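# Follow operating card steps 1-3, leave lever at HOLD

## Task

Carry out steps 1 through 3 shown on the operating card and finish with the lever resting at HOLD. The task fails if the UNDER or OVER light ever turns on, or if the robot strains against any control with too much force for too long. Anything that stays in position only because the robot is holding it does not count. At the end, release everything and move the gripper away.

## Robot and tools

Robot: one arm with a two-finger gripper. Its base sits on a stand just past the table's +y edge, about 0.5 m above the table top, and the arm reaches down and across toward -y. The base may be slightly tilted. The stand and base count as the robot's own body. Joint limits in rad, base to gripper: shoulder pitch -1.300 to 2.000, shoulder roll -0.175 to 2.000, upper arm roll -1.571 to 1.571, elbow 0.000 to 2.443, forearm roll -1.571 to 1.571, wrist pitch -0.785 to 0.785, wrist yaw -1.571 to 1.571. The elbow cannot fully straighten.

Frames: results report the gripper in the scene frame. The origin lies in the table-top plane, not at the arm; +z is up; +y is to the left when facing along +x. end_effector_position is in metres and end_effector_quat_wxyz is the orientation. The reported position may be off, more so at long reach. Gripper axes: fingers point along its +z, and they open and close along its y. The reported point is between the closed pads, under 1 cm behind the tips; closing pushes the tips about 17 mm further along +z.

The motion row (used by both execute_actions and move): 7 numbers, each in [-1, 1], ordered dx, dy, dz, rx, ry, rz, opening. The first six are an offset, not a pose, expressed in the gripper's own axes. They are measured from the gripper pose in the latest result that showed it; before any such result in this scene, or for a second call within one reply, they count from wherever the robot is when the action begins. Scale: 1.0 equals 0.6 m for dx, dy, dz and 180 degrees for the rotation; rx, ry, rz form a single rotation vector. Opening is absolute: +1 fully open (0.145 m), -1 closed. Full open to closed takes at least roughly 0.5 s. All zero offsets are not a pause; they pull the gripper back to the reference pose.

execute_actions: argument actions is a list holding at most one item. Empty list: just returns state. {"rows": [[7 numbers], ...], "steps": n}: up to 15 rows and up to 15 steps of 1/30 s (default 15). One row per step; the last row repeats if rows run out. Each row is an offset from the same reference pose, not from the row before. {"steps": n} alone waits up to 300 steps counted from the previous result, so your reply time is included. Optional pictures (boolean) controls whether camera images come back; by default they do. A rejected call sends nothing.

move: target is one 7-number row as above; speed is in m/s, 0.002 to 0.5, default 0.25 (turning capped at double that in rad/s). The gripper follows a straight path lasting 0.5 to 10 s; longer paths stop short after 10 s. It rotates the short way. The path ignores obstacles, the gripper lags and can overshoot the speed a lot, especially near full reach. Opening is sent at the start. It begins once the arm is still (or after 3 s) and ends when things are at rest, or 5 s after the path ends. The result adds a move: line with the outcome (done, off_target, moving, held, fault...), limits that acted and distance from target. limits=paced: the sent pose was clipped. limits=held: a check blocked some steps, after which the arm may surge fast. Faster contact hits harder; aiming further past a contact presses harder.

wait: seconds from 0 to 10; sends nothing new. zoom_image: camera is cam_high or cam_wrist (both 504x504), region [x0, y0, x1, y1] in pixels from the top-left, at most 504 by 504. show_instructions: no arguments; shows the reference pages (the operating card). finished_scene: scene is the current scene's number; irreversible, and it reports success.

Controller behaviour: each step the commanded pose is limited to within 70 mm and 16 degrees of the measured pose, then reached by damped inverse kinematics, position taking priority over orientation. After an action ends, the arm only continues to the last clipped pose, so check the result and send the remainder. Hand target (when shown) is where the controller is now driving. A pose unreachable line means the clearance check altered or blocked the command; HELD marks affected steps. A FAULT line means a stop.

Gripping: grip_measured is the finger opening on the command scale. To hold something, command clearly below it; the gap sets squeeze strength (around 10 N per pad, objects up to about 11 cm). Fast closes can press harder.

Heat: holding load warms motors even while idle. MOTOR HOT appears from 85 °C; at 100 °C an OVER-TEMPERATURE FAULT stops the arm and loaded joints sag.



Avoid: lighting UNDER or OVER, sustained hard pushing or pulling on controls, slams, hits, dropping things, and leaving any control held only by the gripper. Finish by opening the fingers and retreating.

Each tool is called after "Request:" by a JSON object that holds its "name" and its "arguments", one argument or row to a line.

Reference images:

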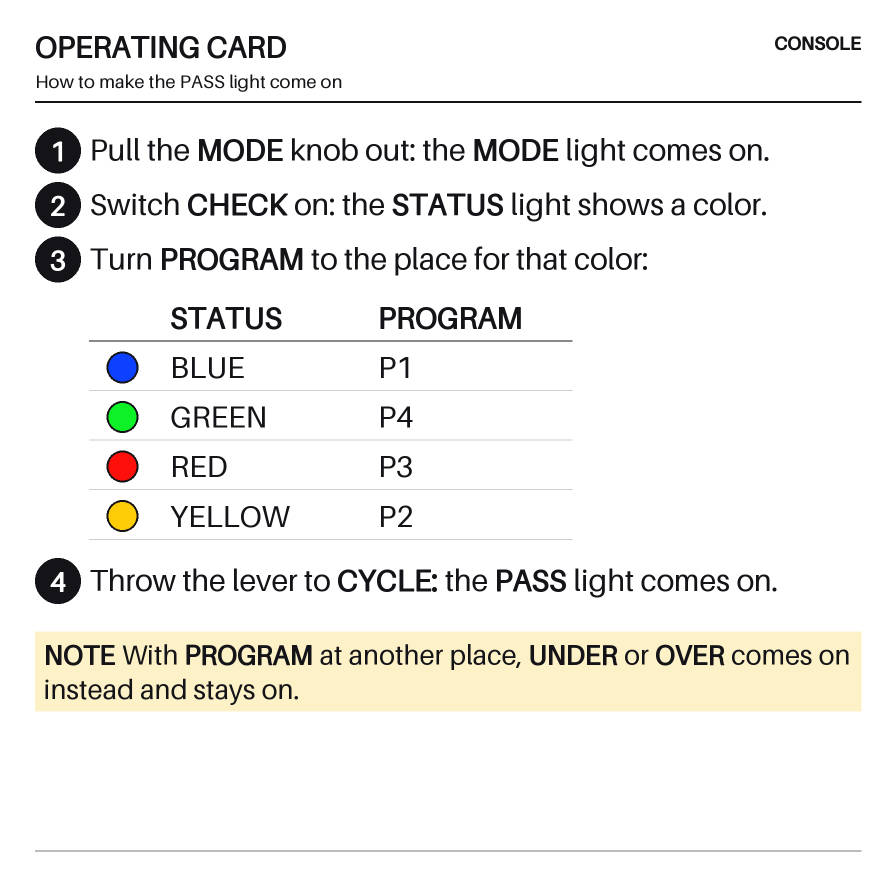

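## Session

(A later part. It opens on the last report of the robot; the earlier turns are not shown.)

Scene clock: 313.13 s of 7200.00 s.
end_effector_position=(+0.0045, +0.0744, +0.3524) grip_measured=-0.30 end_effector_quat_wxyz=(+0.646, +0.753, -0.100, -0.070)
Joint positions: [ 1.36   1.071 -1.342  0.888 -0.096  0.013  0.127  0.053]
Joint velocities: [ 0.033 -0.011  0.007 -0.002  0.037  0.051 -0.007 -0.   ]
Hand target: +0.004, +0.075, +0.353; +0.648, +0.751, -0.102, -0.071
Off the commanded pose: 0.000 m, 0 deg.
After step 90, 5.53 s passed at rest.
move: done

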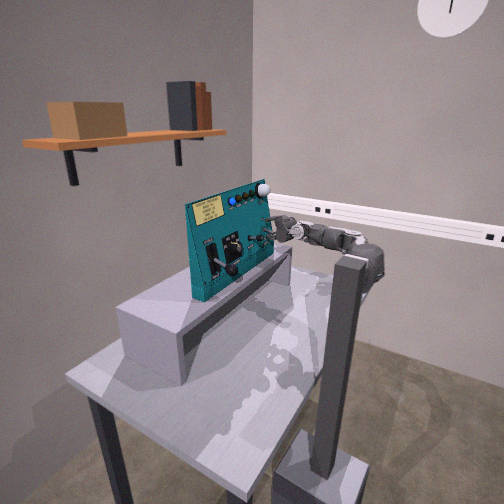

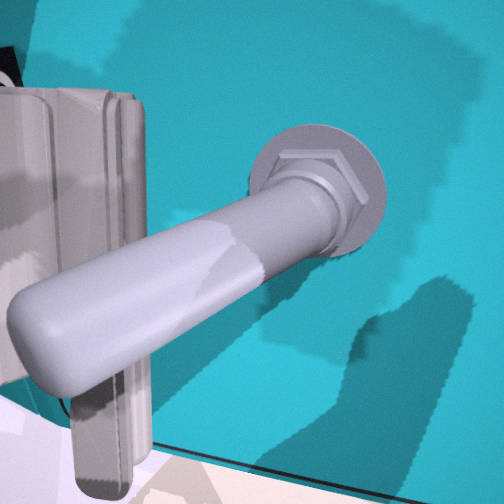

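Request:
{"name": "move", "arguments": {
  "target": [0, -0.008, -0.017, 0, 0, 0, -0.3],
  "speed": 0.02
}}

Request:
{"name": "zoom_image", "arguments": {
  "camera": "cam_high",
  "region": [240, 200, 310, 260]
}}

Scene clock: 326.27 s of 7200.00 s.
end_effector_position=(+0.0078, +0.0845, +0.3489) grip_measured=-0.30 end_effector_quat_wxyz=(+0.645, +0.755, -0.098, -0.070)
Joint positions: [ 1.335  1.129 -1.342  0.984 -0.083  0.048  0.119  0.053]
Joint velocities: [-0.011  0.033 -0.002 -0.012  0.007 -0.007 -0.051  0.   ]
Hand target: +0.007, +0.085, +0.349; +0.646, +0.753, -0.100, -0.070
Off the commanded pose: 0.001 m, 0 deg.
After step 90, 9.33 s passed at rest.
move: done

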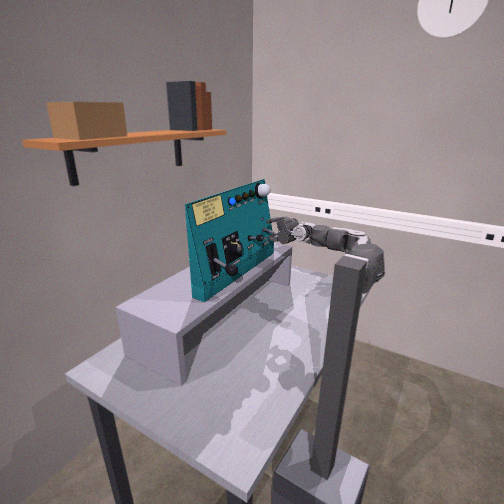

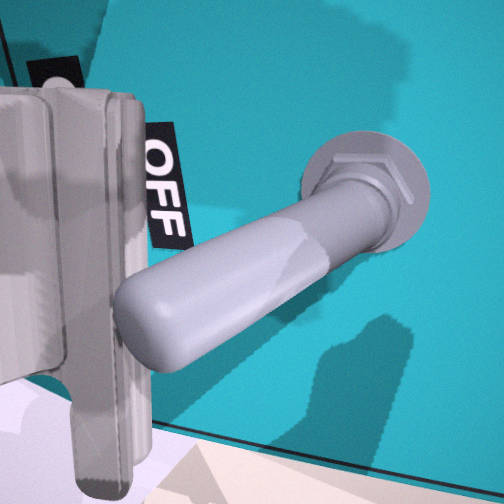

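Region (240, 200, 310, 260) of cam_high's 504x504 image, scaled by 7.200, with more detail than that image has; it fills the top 432 rows of this view, and the rest is white.

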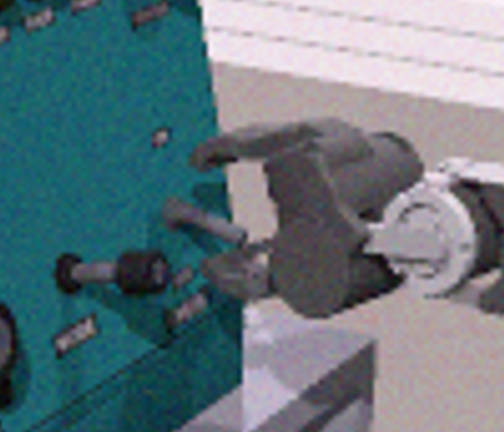

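Request:
{"name": "move", "arguments": {
  "target": [0, 0.045, 0.005, 0, 0, 0, -0.3],
  "speed": 0.02
}}

Scene clock: 332.93 s of 7200.00 s.
end_effector_position=(+0.0063, +0.0813, +0.3539) grip_measured=-0.29 end_effector_quat_wxyz=(+0.616, +0.778, -0.097, -0.071)
Joint positions: [ 1.396  1.103 -1.342  0.94  -0.112  0.029  0.247  0.054]
Joint velocities: [-0.099 -0.055  0.002 -0.007 -0.037  0.037  0.139 -0.   ]
Hand target: +0.006, +0.078, +0.375; +0.644, +0.755, -0.098, -0.069
Off the commanded pose: 0.021 m, 4 deg.
After step 90, 2.10 s passed at rest.
move: off_target

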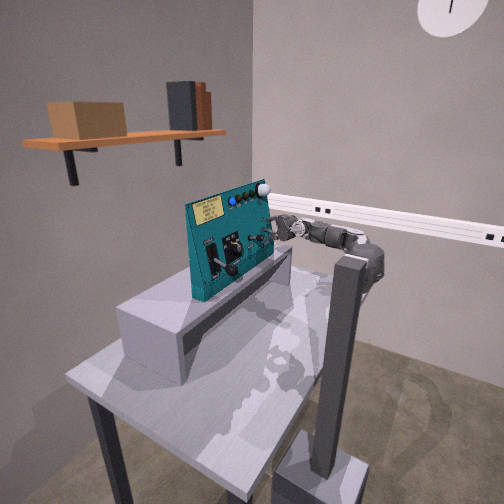

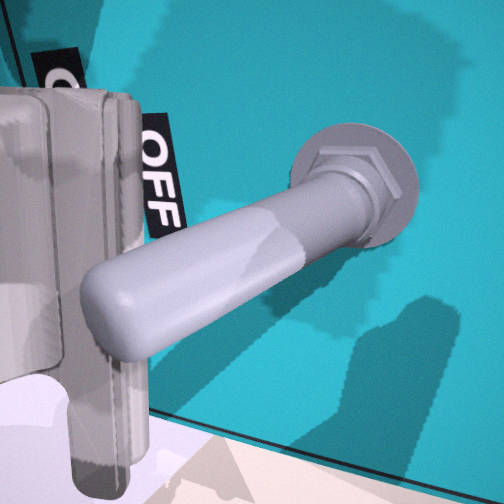

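Request:
{"name": "execute_actions", "arguments": {
  "actions": [
    {"rows": [[0,0.04,0,-0.025,0,0,-0.3],[0,0.043,0,-0.027,0,0,-0.3],[0,0.046,0,-0.029,0,0,-0.3],[0,0.049,0,-0.031,0,0,-0.3],[0,0.052,0,-0.033,0,0,-0.3],[0,0.055,0,-0.035,0,0,-0.3],[0,0.058,0,-0.037,0,0,-0.3],[0,0.061,0,-0.039,0,0,-0.3],[0,0.064,0,-0.041,0,0,-0.3],[0,0.067,0,-0.043,0,0,-0.3],[0,0.07,0,-0.045,0,0,-0.3]], "steps": 15}
  ]
}}

Scene clock: 353.53 s of 7200.00 s.
end_effector_position=(+0.0033, +0.0754, +0.3756) grip_measured=-0.29 end_effector_quat_wxyz=(+0.640, +0.759, -0.091, -0.078)
Joint positions: [ 1.425  1.079 -1.317  0.897 -0.149  0.007  0.226  0.054]
Joint velocities: [-0.011 -0.011 -0.007  0.002 -0.022 -0.007  0.007 -0.   ]
Hand target: +0.004, +0.073, +0.395; +0.669, +0.733, -0.092, -0.077
Off the commanded pose: 0.020 m, 4 deg.
Steps of this call (steps 1 to 90: nothing new was sent; then 17.10 s passed at rest; steps 91 to 105: all 15 steps of this action). Readings (end_effector_position):
91: (+0.0057, +0.0805, +0.3547)
92: (+0.0052, +0.0798, +0.3556)
94: (+0.0052, +0.0794, +0.3559)
98: (+0.0040, +0.0778, +0.3666)
105: the state above

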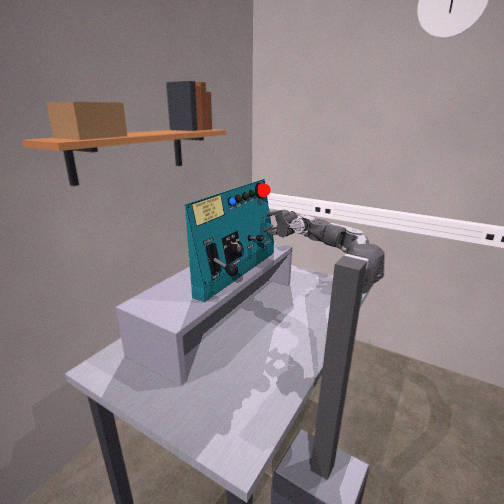

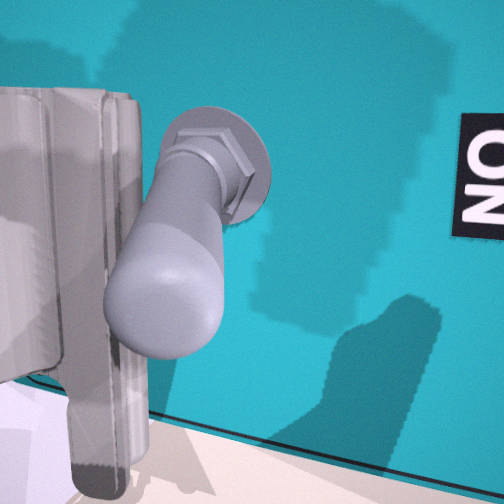

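Status is red → P3. Release and back off.

Request:
{"name": "move", "arguments": {
  "target": [0, -0.015, -0.1, 0, 0, 0, -0.3],
  "speed": 0.06
}}

Request:
{"name": "zoom_image", "arguments": {
  "camera": "cam_high",
  "region": [180, 170, 310, 290]
}}

Scene clock: 361.00 s of 7200.00 s.
end_effector_position=(+0.0173, +0.1346, +0.3781) grip_measured=-0.30 end_effector_quat_wxyz=(+0.639, +0.760, -0.089, -0.079)
Joint positions: [ 1.36   1.388 -1.317  1.359 -0.075  0.164  0.215  0.053]
Joint velocities: [ 0.033 -0.055  0.002 -0.007  0.022 -0.007 -0.051 -0.   ]
Hand target: +0.017, +0.134, +0.378; +0.640, +0.759, -0.090, -0.079
Off the commanded pose: 0.001 m, 0 deg.
After step 90, 3.20 s passed at rest.
move: done

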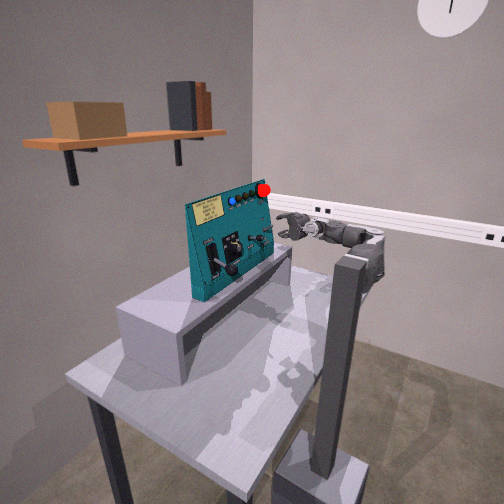

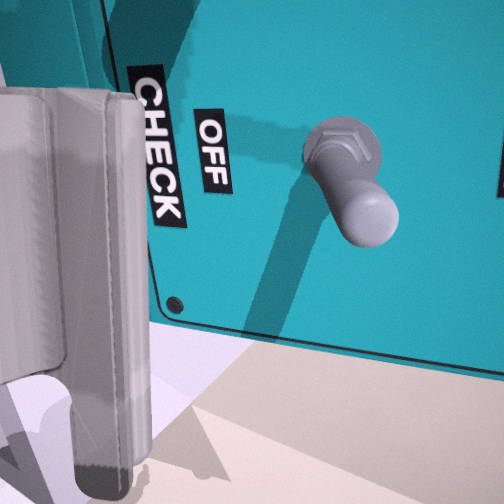

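Region (180, 170, 310, 290) of cam_high's 504x504 image, scaled by 3.877, with more detail than that image has; it fills the top 465 rows of this view, and the rest is white.

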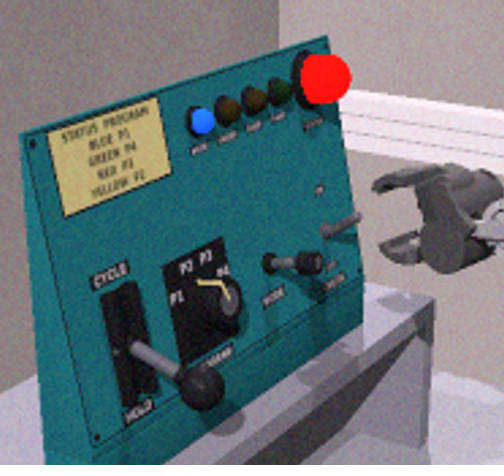

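Request:
{"name": "move", "arguments": {
  "target": [0.343, -0.055, -0.136, 0.016, 0.0735, 0.099, 0.1],
  "speed": 0.15
}}

Scene clock: 390.90 s of 7200.00 s.
end_effector_position=(+0.2371, +0.1700, +0.3547) grip_measured=+0.10 end_effector_quat_wxyz=(+0.627, +0.759, -0.129, +0.114)
Joint positions: [ 1.449  1.256 -1.555  2.114  0.465  0.784 -0.249  0.083]
Joint velocities: [-0.033 -0.033 -0.007 -0.017  0.066 -0.022  0.022 -0.   ]
Hand target: +0.237, +0.170, +0.355; +0.628, +0.759, -0.129, +0.114
Off the commanded pose: 0.003 m, 1 deg.
joint sent to its limit — the command would take joint 3 (upper arm roll) past its lower limit and joint 6 (wrist pitch) past its upper limit, so those joints were sent only as far as their limits.
After step 90, 24.87 s passed at rest.
move: done

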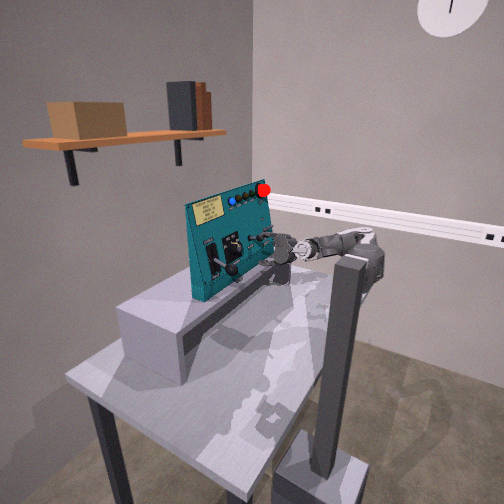

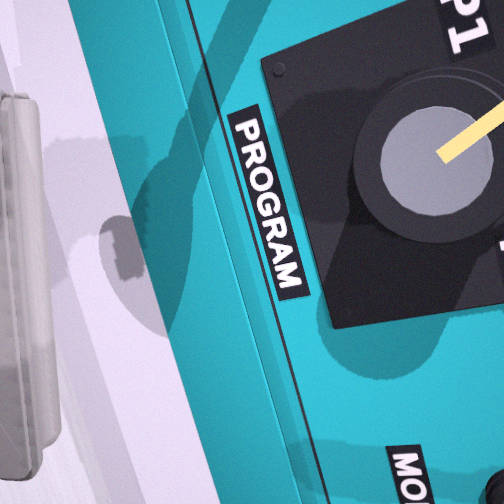

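Request:
{"name": "move", "arguments": {
  "target": [0.013, 0.006, 0.085, 0, 0, 0.055, 0.1],
  "speed": 0.07
}}

Scene clock: 404.60 s of 7200.00 s.
end_effector_position=(+0.2442, +0.1192, +0.3494) grip_measured=+0.10 end_effector_quat_wxyz=(+0.612, +0.748, -0.194, +0.167)
Joint positions: [ 1.411  1.052 -1.5    1.846  0.624  0.699 -0.315  0.083]
Joint velocities: [-0.055 -0.033  0.012 -0.007  0.007 -0.066 -0.051 -0.   ]
Hand target: +0.244, +0.119, +0.351; +0.614, +0.745, -0.195, +0.169
Off the commanded pose: 0.002 m, 0 deg.
After step 90, 9.23 s passed at rest.
move: done

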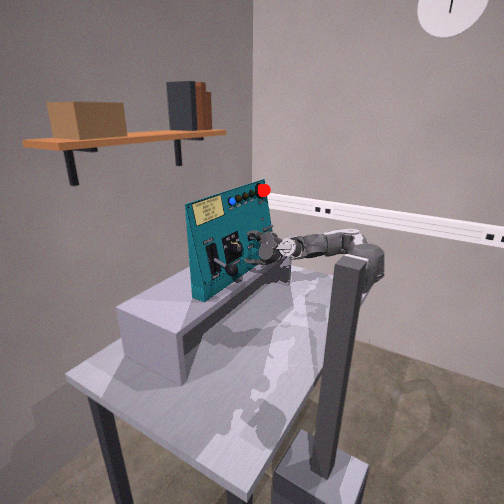

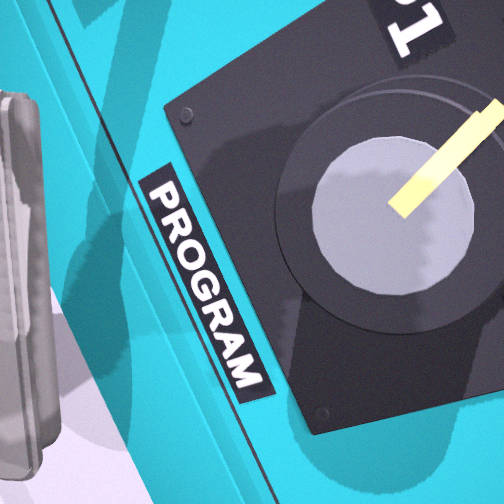

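Request:
{"name": "move", "arguments": {
  "target": [0.001, -0.003, 0.09, 0, 0, 0, 0.1],
  "speed": 0.05
}}

Request:
{"name": "zoom_image", "arguments": {
  "camera": "cam_high",
  "region": [200, 210, 300, 290]
}}

Scene clock: 421.43 s of 7200.00 s.
end_effector_position=(+0.2454, +0.0663, +0.3392) grip_measured=+0.10 end_effector_quat_wxyz=(+0.614, +0.746, -0.198, +0.167)
Joint positions: [ 1.411  0.857 -1.515  1.522  0.572  0.585 -0.249  0.083]
Joint velocities: [-0.011 -0.033 -0.012  0.007  0.022  0.007  0.007  0.   ]
Hand target: +0.246, +0.067, +0.337; +0.612, +0.748, -0.195, +0.168
Off the commanded pose: 0.002 m, 1 deg.
After step 90, 12.50 s passed at rest.
move: done

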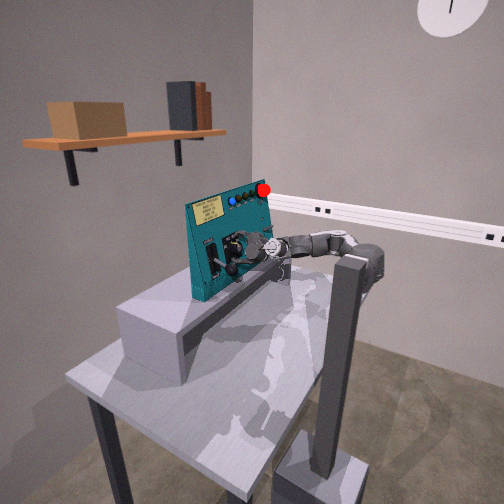

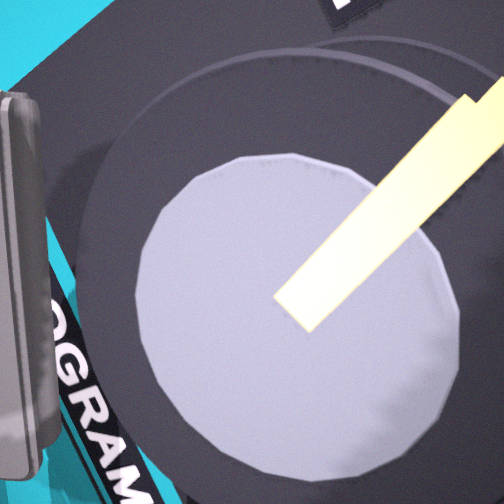

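Region (200, 210, 300, 290) of cam_high's 504x504 image, scaled by 5.040, with more detail than that image has; it fills the top 403 rows of this view, and the rest is white.

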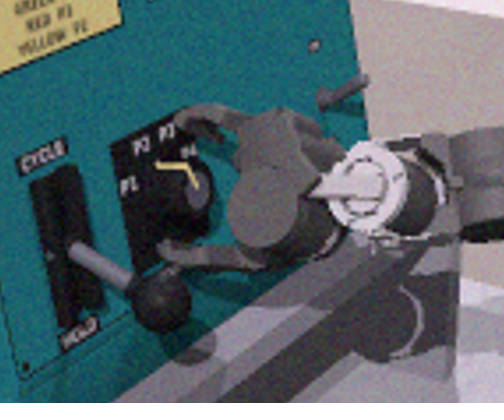

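Request:
{"name": "move", "arguments": {
  "target": [-0.003, -0.009, 0.02, 0, 0, 0, 0.1],
  "speed": 0.02
}}

Request:
{"name": "execute_actions", "arguments": {
  "actions": [
    {"rows": [[0,0,0,0,0,0,0.05],[0,0,0,0,0,0,0.0],[0,0,0,0,0,0,-0.05],[0,0,0,0,0,0,-0.1],[0,0,0,0,0,0,-0.15],[0,0,0,0,0,0,-0.2],[0,0,0,0,0,0,-0.24],[0,0,0,0,0,0,-0.28],[0,0,0,0,0,0,-0.32],[0,0,0,0,0,0,-0.36],[0,0,0,0,0,0,-0.4],[0,0,0,0,0,0,-0.44],[0,0,0,0,0,0,-0.48],[0,0,0,0,0,0,-0.52],[0,0,0,0,0,0,-0.56]], "steps": 15}
  ]
}}

Request:
{"name": "zoom_image", "arguments": {
  "camera": "cam_high",
  "region": [200, 210, 300, 290]
}}

Scene clock: 436.73 s of 7200.00 s.
end_effector_position=(+0.2457, +0.0553, +0.3339) grip_measured=+0.10 end_effector_quat_wxyz=(+0.616, +0.743, -0.200, +0.168)
Joint positions: [ 1.398  0.812 -1.515  1.446  0.561  0.552 -0.249  0.083]
Joint velocities: [ 0.011 -0.033  0.012 -0.002 -0.066  0.037 -0.081  0.   ]
Hand target: +0.247, +0.056, +0.331; +0.614, +0.746, -0.198, +0.168
Off the commanded pose: 0.003 m, 0 deg.
After step 90, 11.40 s passed at rest.
move: done

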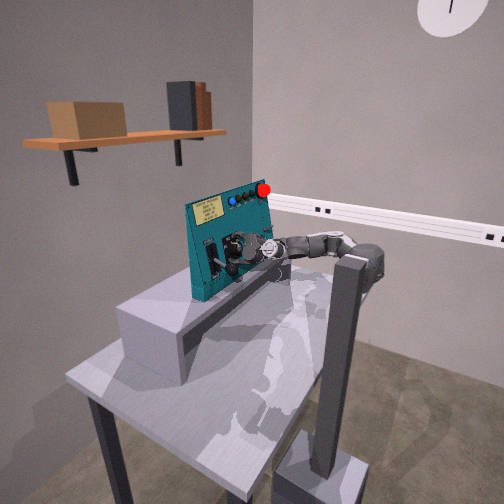

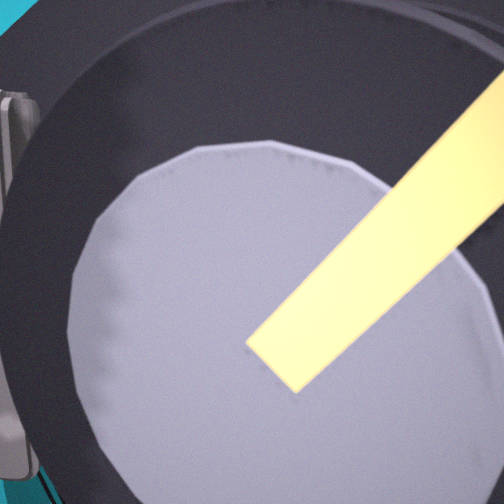

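Scene clock: 437.23 s of 7200.00 s.
end_effector_position=(+0.2466, +0.0567, +0.3323) grip_measured=-0.20 end_effector_quat_wxyz=(+0.612, +0.747, -0.201, +0.168)
Joint positions: [ 1.397  0.815 -1.515  1.454  0.565  0.558 -0.244  0.061]
Joint velocities: [ 0.055  0.011  0.002 -0.012 -0.051  0.022  0.066 -0.   ]
Hand target: +0.246, +0.055, +0.334; +0.616, +0.743, -0.200, +0.168
Off the commanded pose: 0.002 m, 1 deg.
Steps of this call (steps 1 to 15: all 15 steps of this action). Readings (end_effector_position):
1: (+0.2457, +0.0553, +0.3339)
2: (+0.2460, +0.0554, +0.3337)
4: (+0.2468, +0.0561, +0.3324)
8: (+0.2466, +0.0567, +0.3323)
15: the state above

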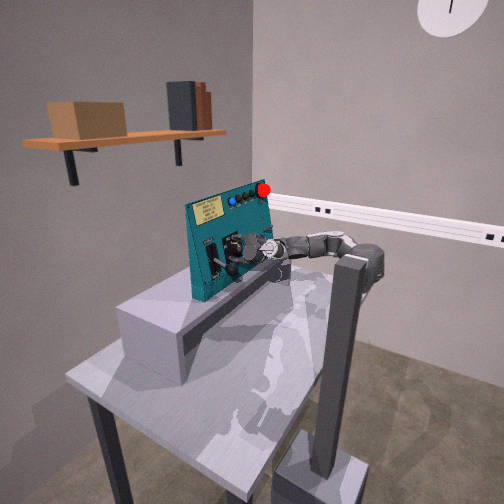

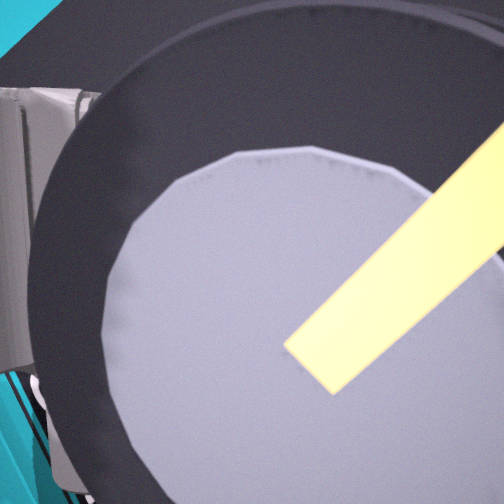

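Region (200, 210, 300, 290) of cam_high's 504x504 image, scaled by 5.040, with more detail than that image has; it fills the top 403 rows of this view, and the rest is white.

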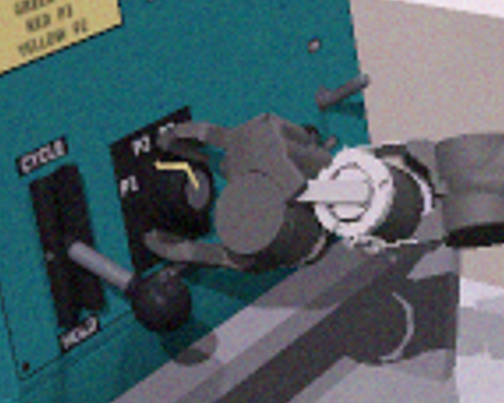

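Request:
{"name": "move", "arguments": {
  "target": [0, 0, -0.013, 0, 0, 0, -0.56],
  "speed": 0.015
}}

Request:
{"name": "zoom_image", "arguments": {
  "camera": "cam_high",
  "region": [200, 210, 300, 290]
}}

Scene clock: 446.47 s of 7200.00 s.
end_effector_position=(+0.2455, +0.0633, +0.3370) grip_measured=-0.41 end_effector_quat_wxyz=(+0.616, +0.743, -0.199, +0.168)
Joint positions: [ 1.401  0.845 -1.512  1.502  0.567  0.573 -0.259  0.044]
Joint velocities: [-0.011  0.033 -0.002  0.007 -0.037 -0.066 -0.022 -0.   ]
Hand target: +0.247, +0.064, +0.334; +0.612, +0.746, -0.200, +0.168
Off the commanded pose: 0.004 m, 1 deg.
After step 90, 5.50 s passed at rest.
move: off_target

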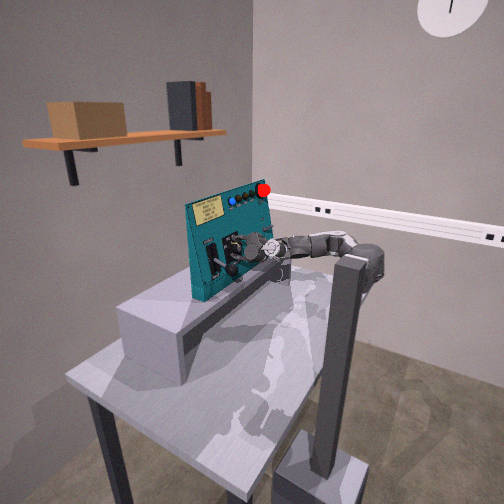

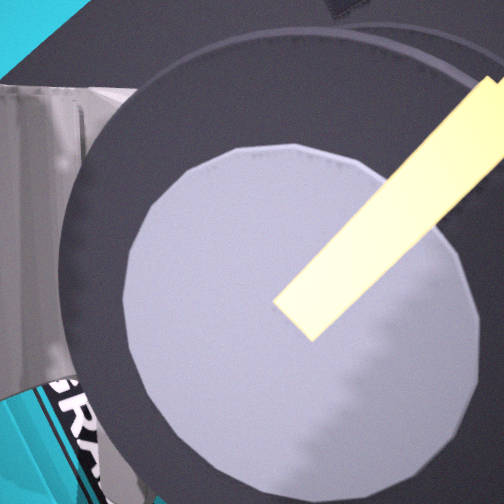

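Region (200, 210, 300, 290) of cam_high's 504x504 image, scaled by 5.040, with more detail than that image has; it fills the top 403 rows of this view, and the rest is white.

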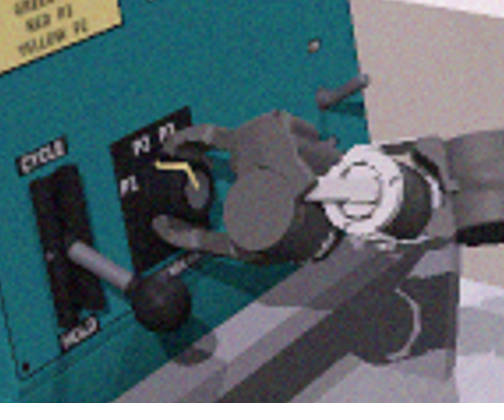

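Request:
{"name": "move", "arguments": {
  "target": [0, 0, 0, 0, 0, 0.235, -0.85],
  "speed": 0.15
}}

Request:
{"name": "zoom_image", "arguments": {
  "camera": "cam_high",
  "region": [200, 210, 300, 290]
}}

Scene clock: 458.53 s of 7200.00 s.
end_effector_position=(+0.2486, +0.0642, +0.3334) grip_measured=-0.41 end_effector_quat_wxyz=(+0.507, +0.628, -0.452, +0.381)
Joint positions: [ 1.083  0.779 -1.036  1.503  1.029  0.474 -0.46   0.044]
Joint velocities: [ 0.033 -0.055 -0.002 -0.007 -0.022 -0.007  0.007 -0.   ]
Hand target: +0.245, +0.064, +0.337; +0.513, +0.621, -0.454, +0.380
Off the commanded pose: 0.005 m, 1 deg.
After step 90, 6.33 s passed at rest.
move: off_target

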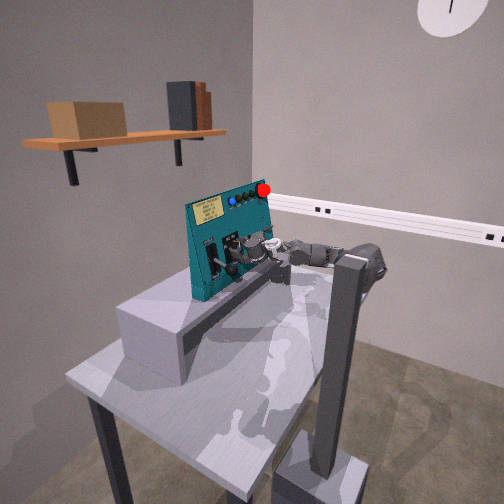

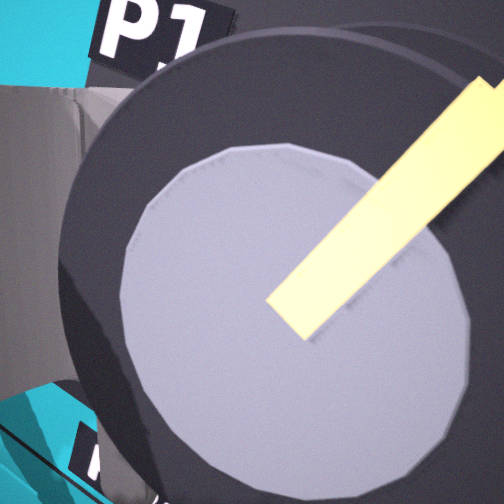

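Region (200, 210, 300, 290) of cam_high's 504x504 image, scaled by 5.040, with more detail than that image has; it fills the top 403 rows of this view, and the rest is white.

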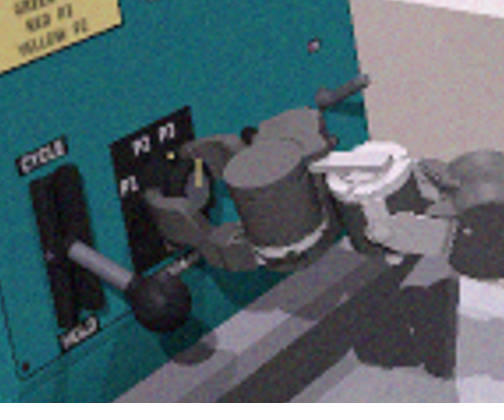

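The knob turned with the gripper. Release and retreat.

Request:
{"name": "execute_actions", "arguments": {
  "actions": [
    {"rows": [[0,0,0,0,0,0,-0.5],[0,0,0,0,0,0,-0.42],[0,0,0,0,0,0,-0.36],[0,0,0,0,0,0,-0.3],[0,0,0,0,0,0,-0.24],[0,0,0,0,0,0,-0.18],[0,0,0,0,0,0,-0.1],[0,0,0,0,0,0,-0.05]], "steps": 12}
  ],
  "pictures": false
}}

Request:
{"name": "move", "arguments": {
  "target": [0.04, 0.06, -0.22, 0, 0, 0, -0.05],
  "speed": 0.1
}}

Scene clock: 467.70 s of 7200.00 s.
end_effector_position=(+0.2491, +0.0643, +0.3332) grip_measured=-0.05 end_effector_quat_wxyz=(+0.506, +0.628, -0.452, +0.381)
Joint positions: [ 1.083  0.779 -1.036  1.504  1.03   0.475 -0.46   0.072]
Joint velocities: [ 0.055  0.033 -0.007 -0.012 -0.007 -0.051  0.007  0.   ]
Hand target: +0.249, +0.064, +0.333; +0.507, +0.627, -0.452, +0.381
Off the commanded pose: 0.001 m, 0 deg.
Steps of this call (steps 1 to 90: nothing new was sent; then 5.77 s passed at rest; steps 91 to 102: all 12 steps of this action). Readings (end_effector_position):
91: (+0.2489, +0.0642, +0.3334)
92: (+0.2490, +0.0643, +0.3333)
94: (+0.2491, +0.0643, +0.3332)
98: (+0.2491, +0.0643, +0.3332)
102: the state above

Scene clock: 469.60 s of 7200.00 s.
end_effector_position=(+0.2210, +0.1870, +0.3914) grip_measured=-0.05 end_effector_quat_wxyz=(+0.506, +0.632, -0.448, +0.379)
Joint positions: [ 1.029  1.343 -0.876  2.166  1.433  0.566 -0.635  0.072]
Joint velocities: [-0.033 -0.011  0.012  0.002 -0.022 -0.066 -0.022  0.   ]
Hand target: +0.221, +0.187, +0.393; +0.508, +0.629, -0.449, +0.380
Off the commanded pose: 0.002 m, 1 deg.
move: done

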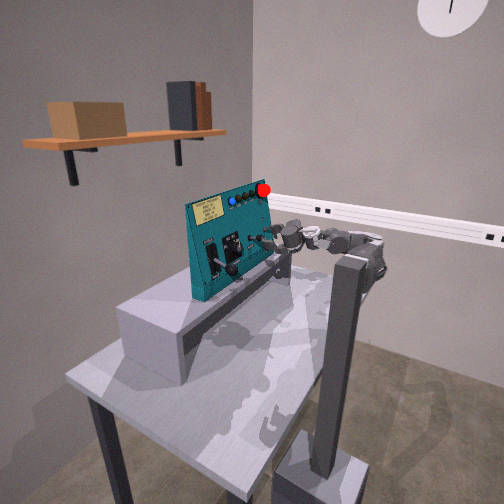

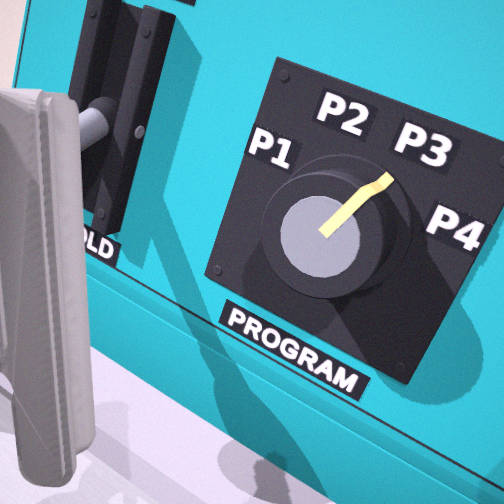

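PROGRAM is at P3, lever at HOLD, lights correct.

Request:
{"name": "finished_scene", "arguments": {
  "scene": 1
}}

The scene is finished: the task was done.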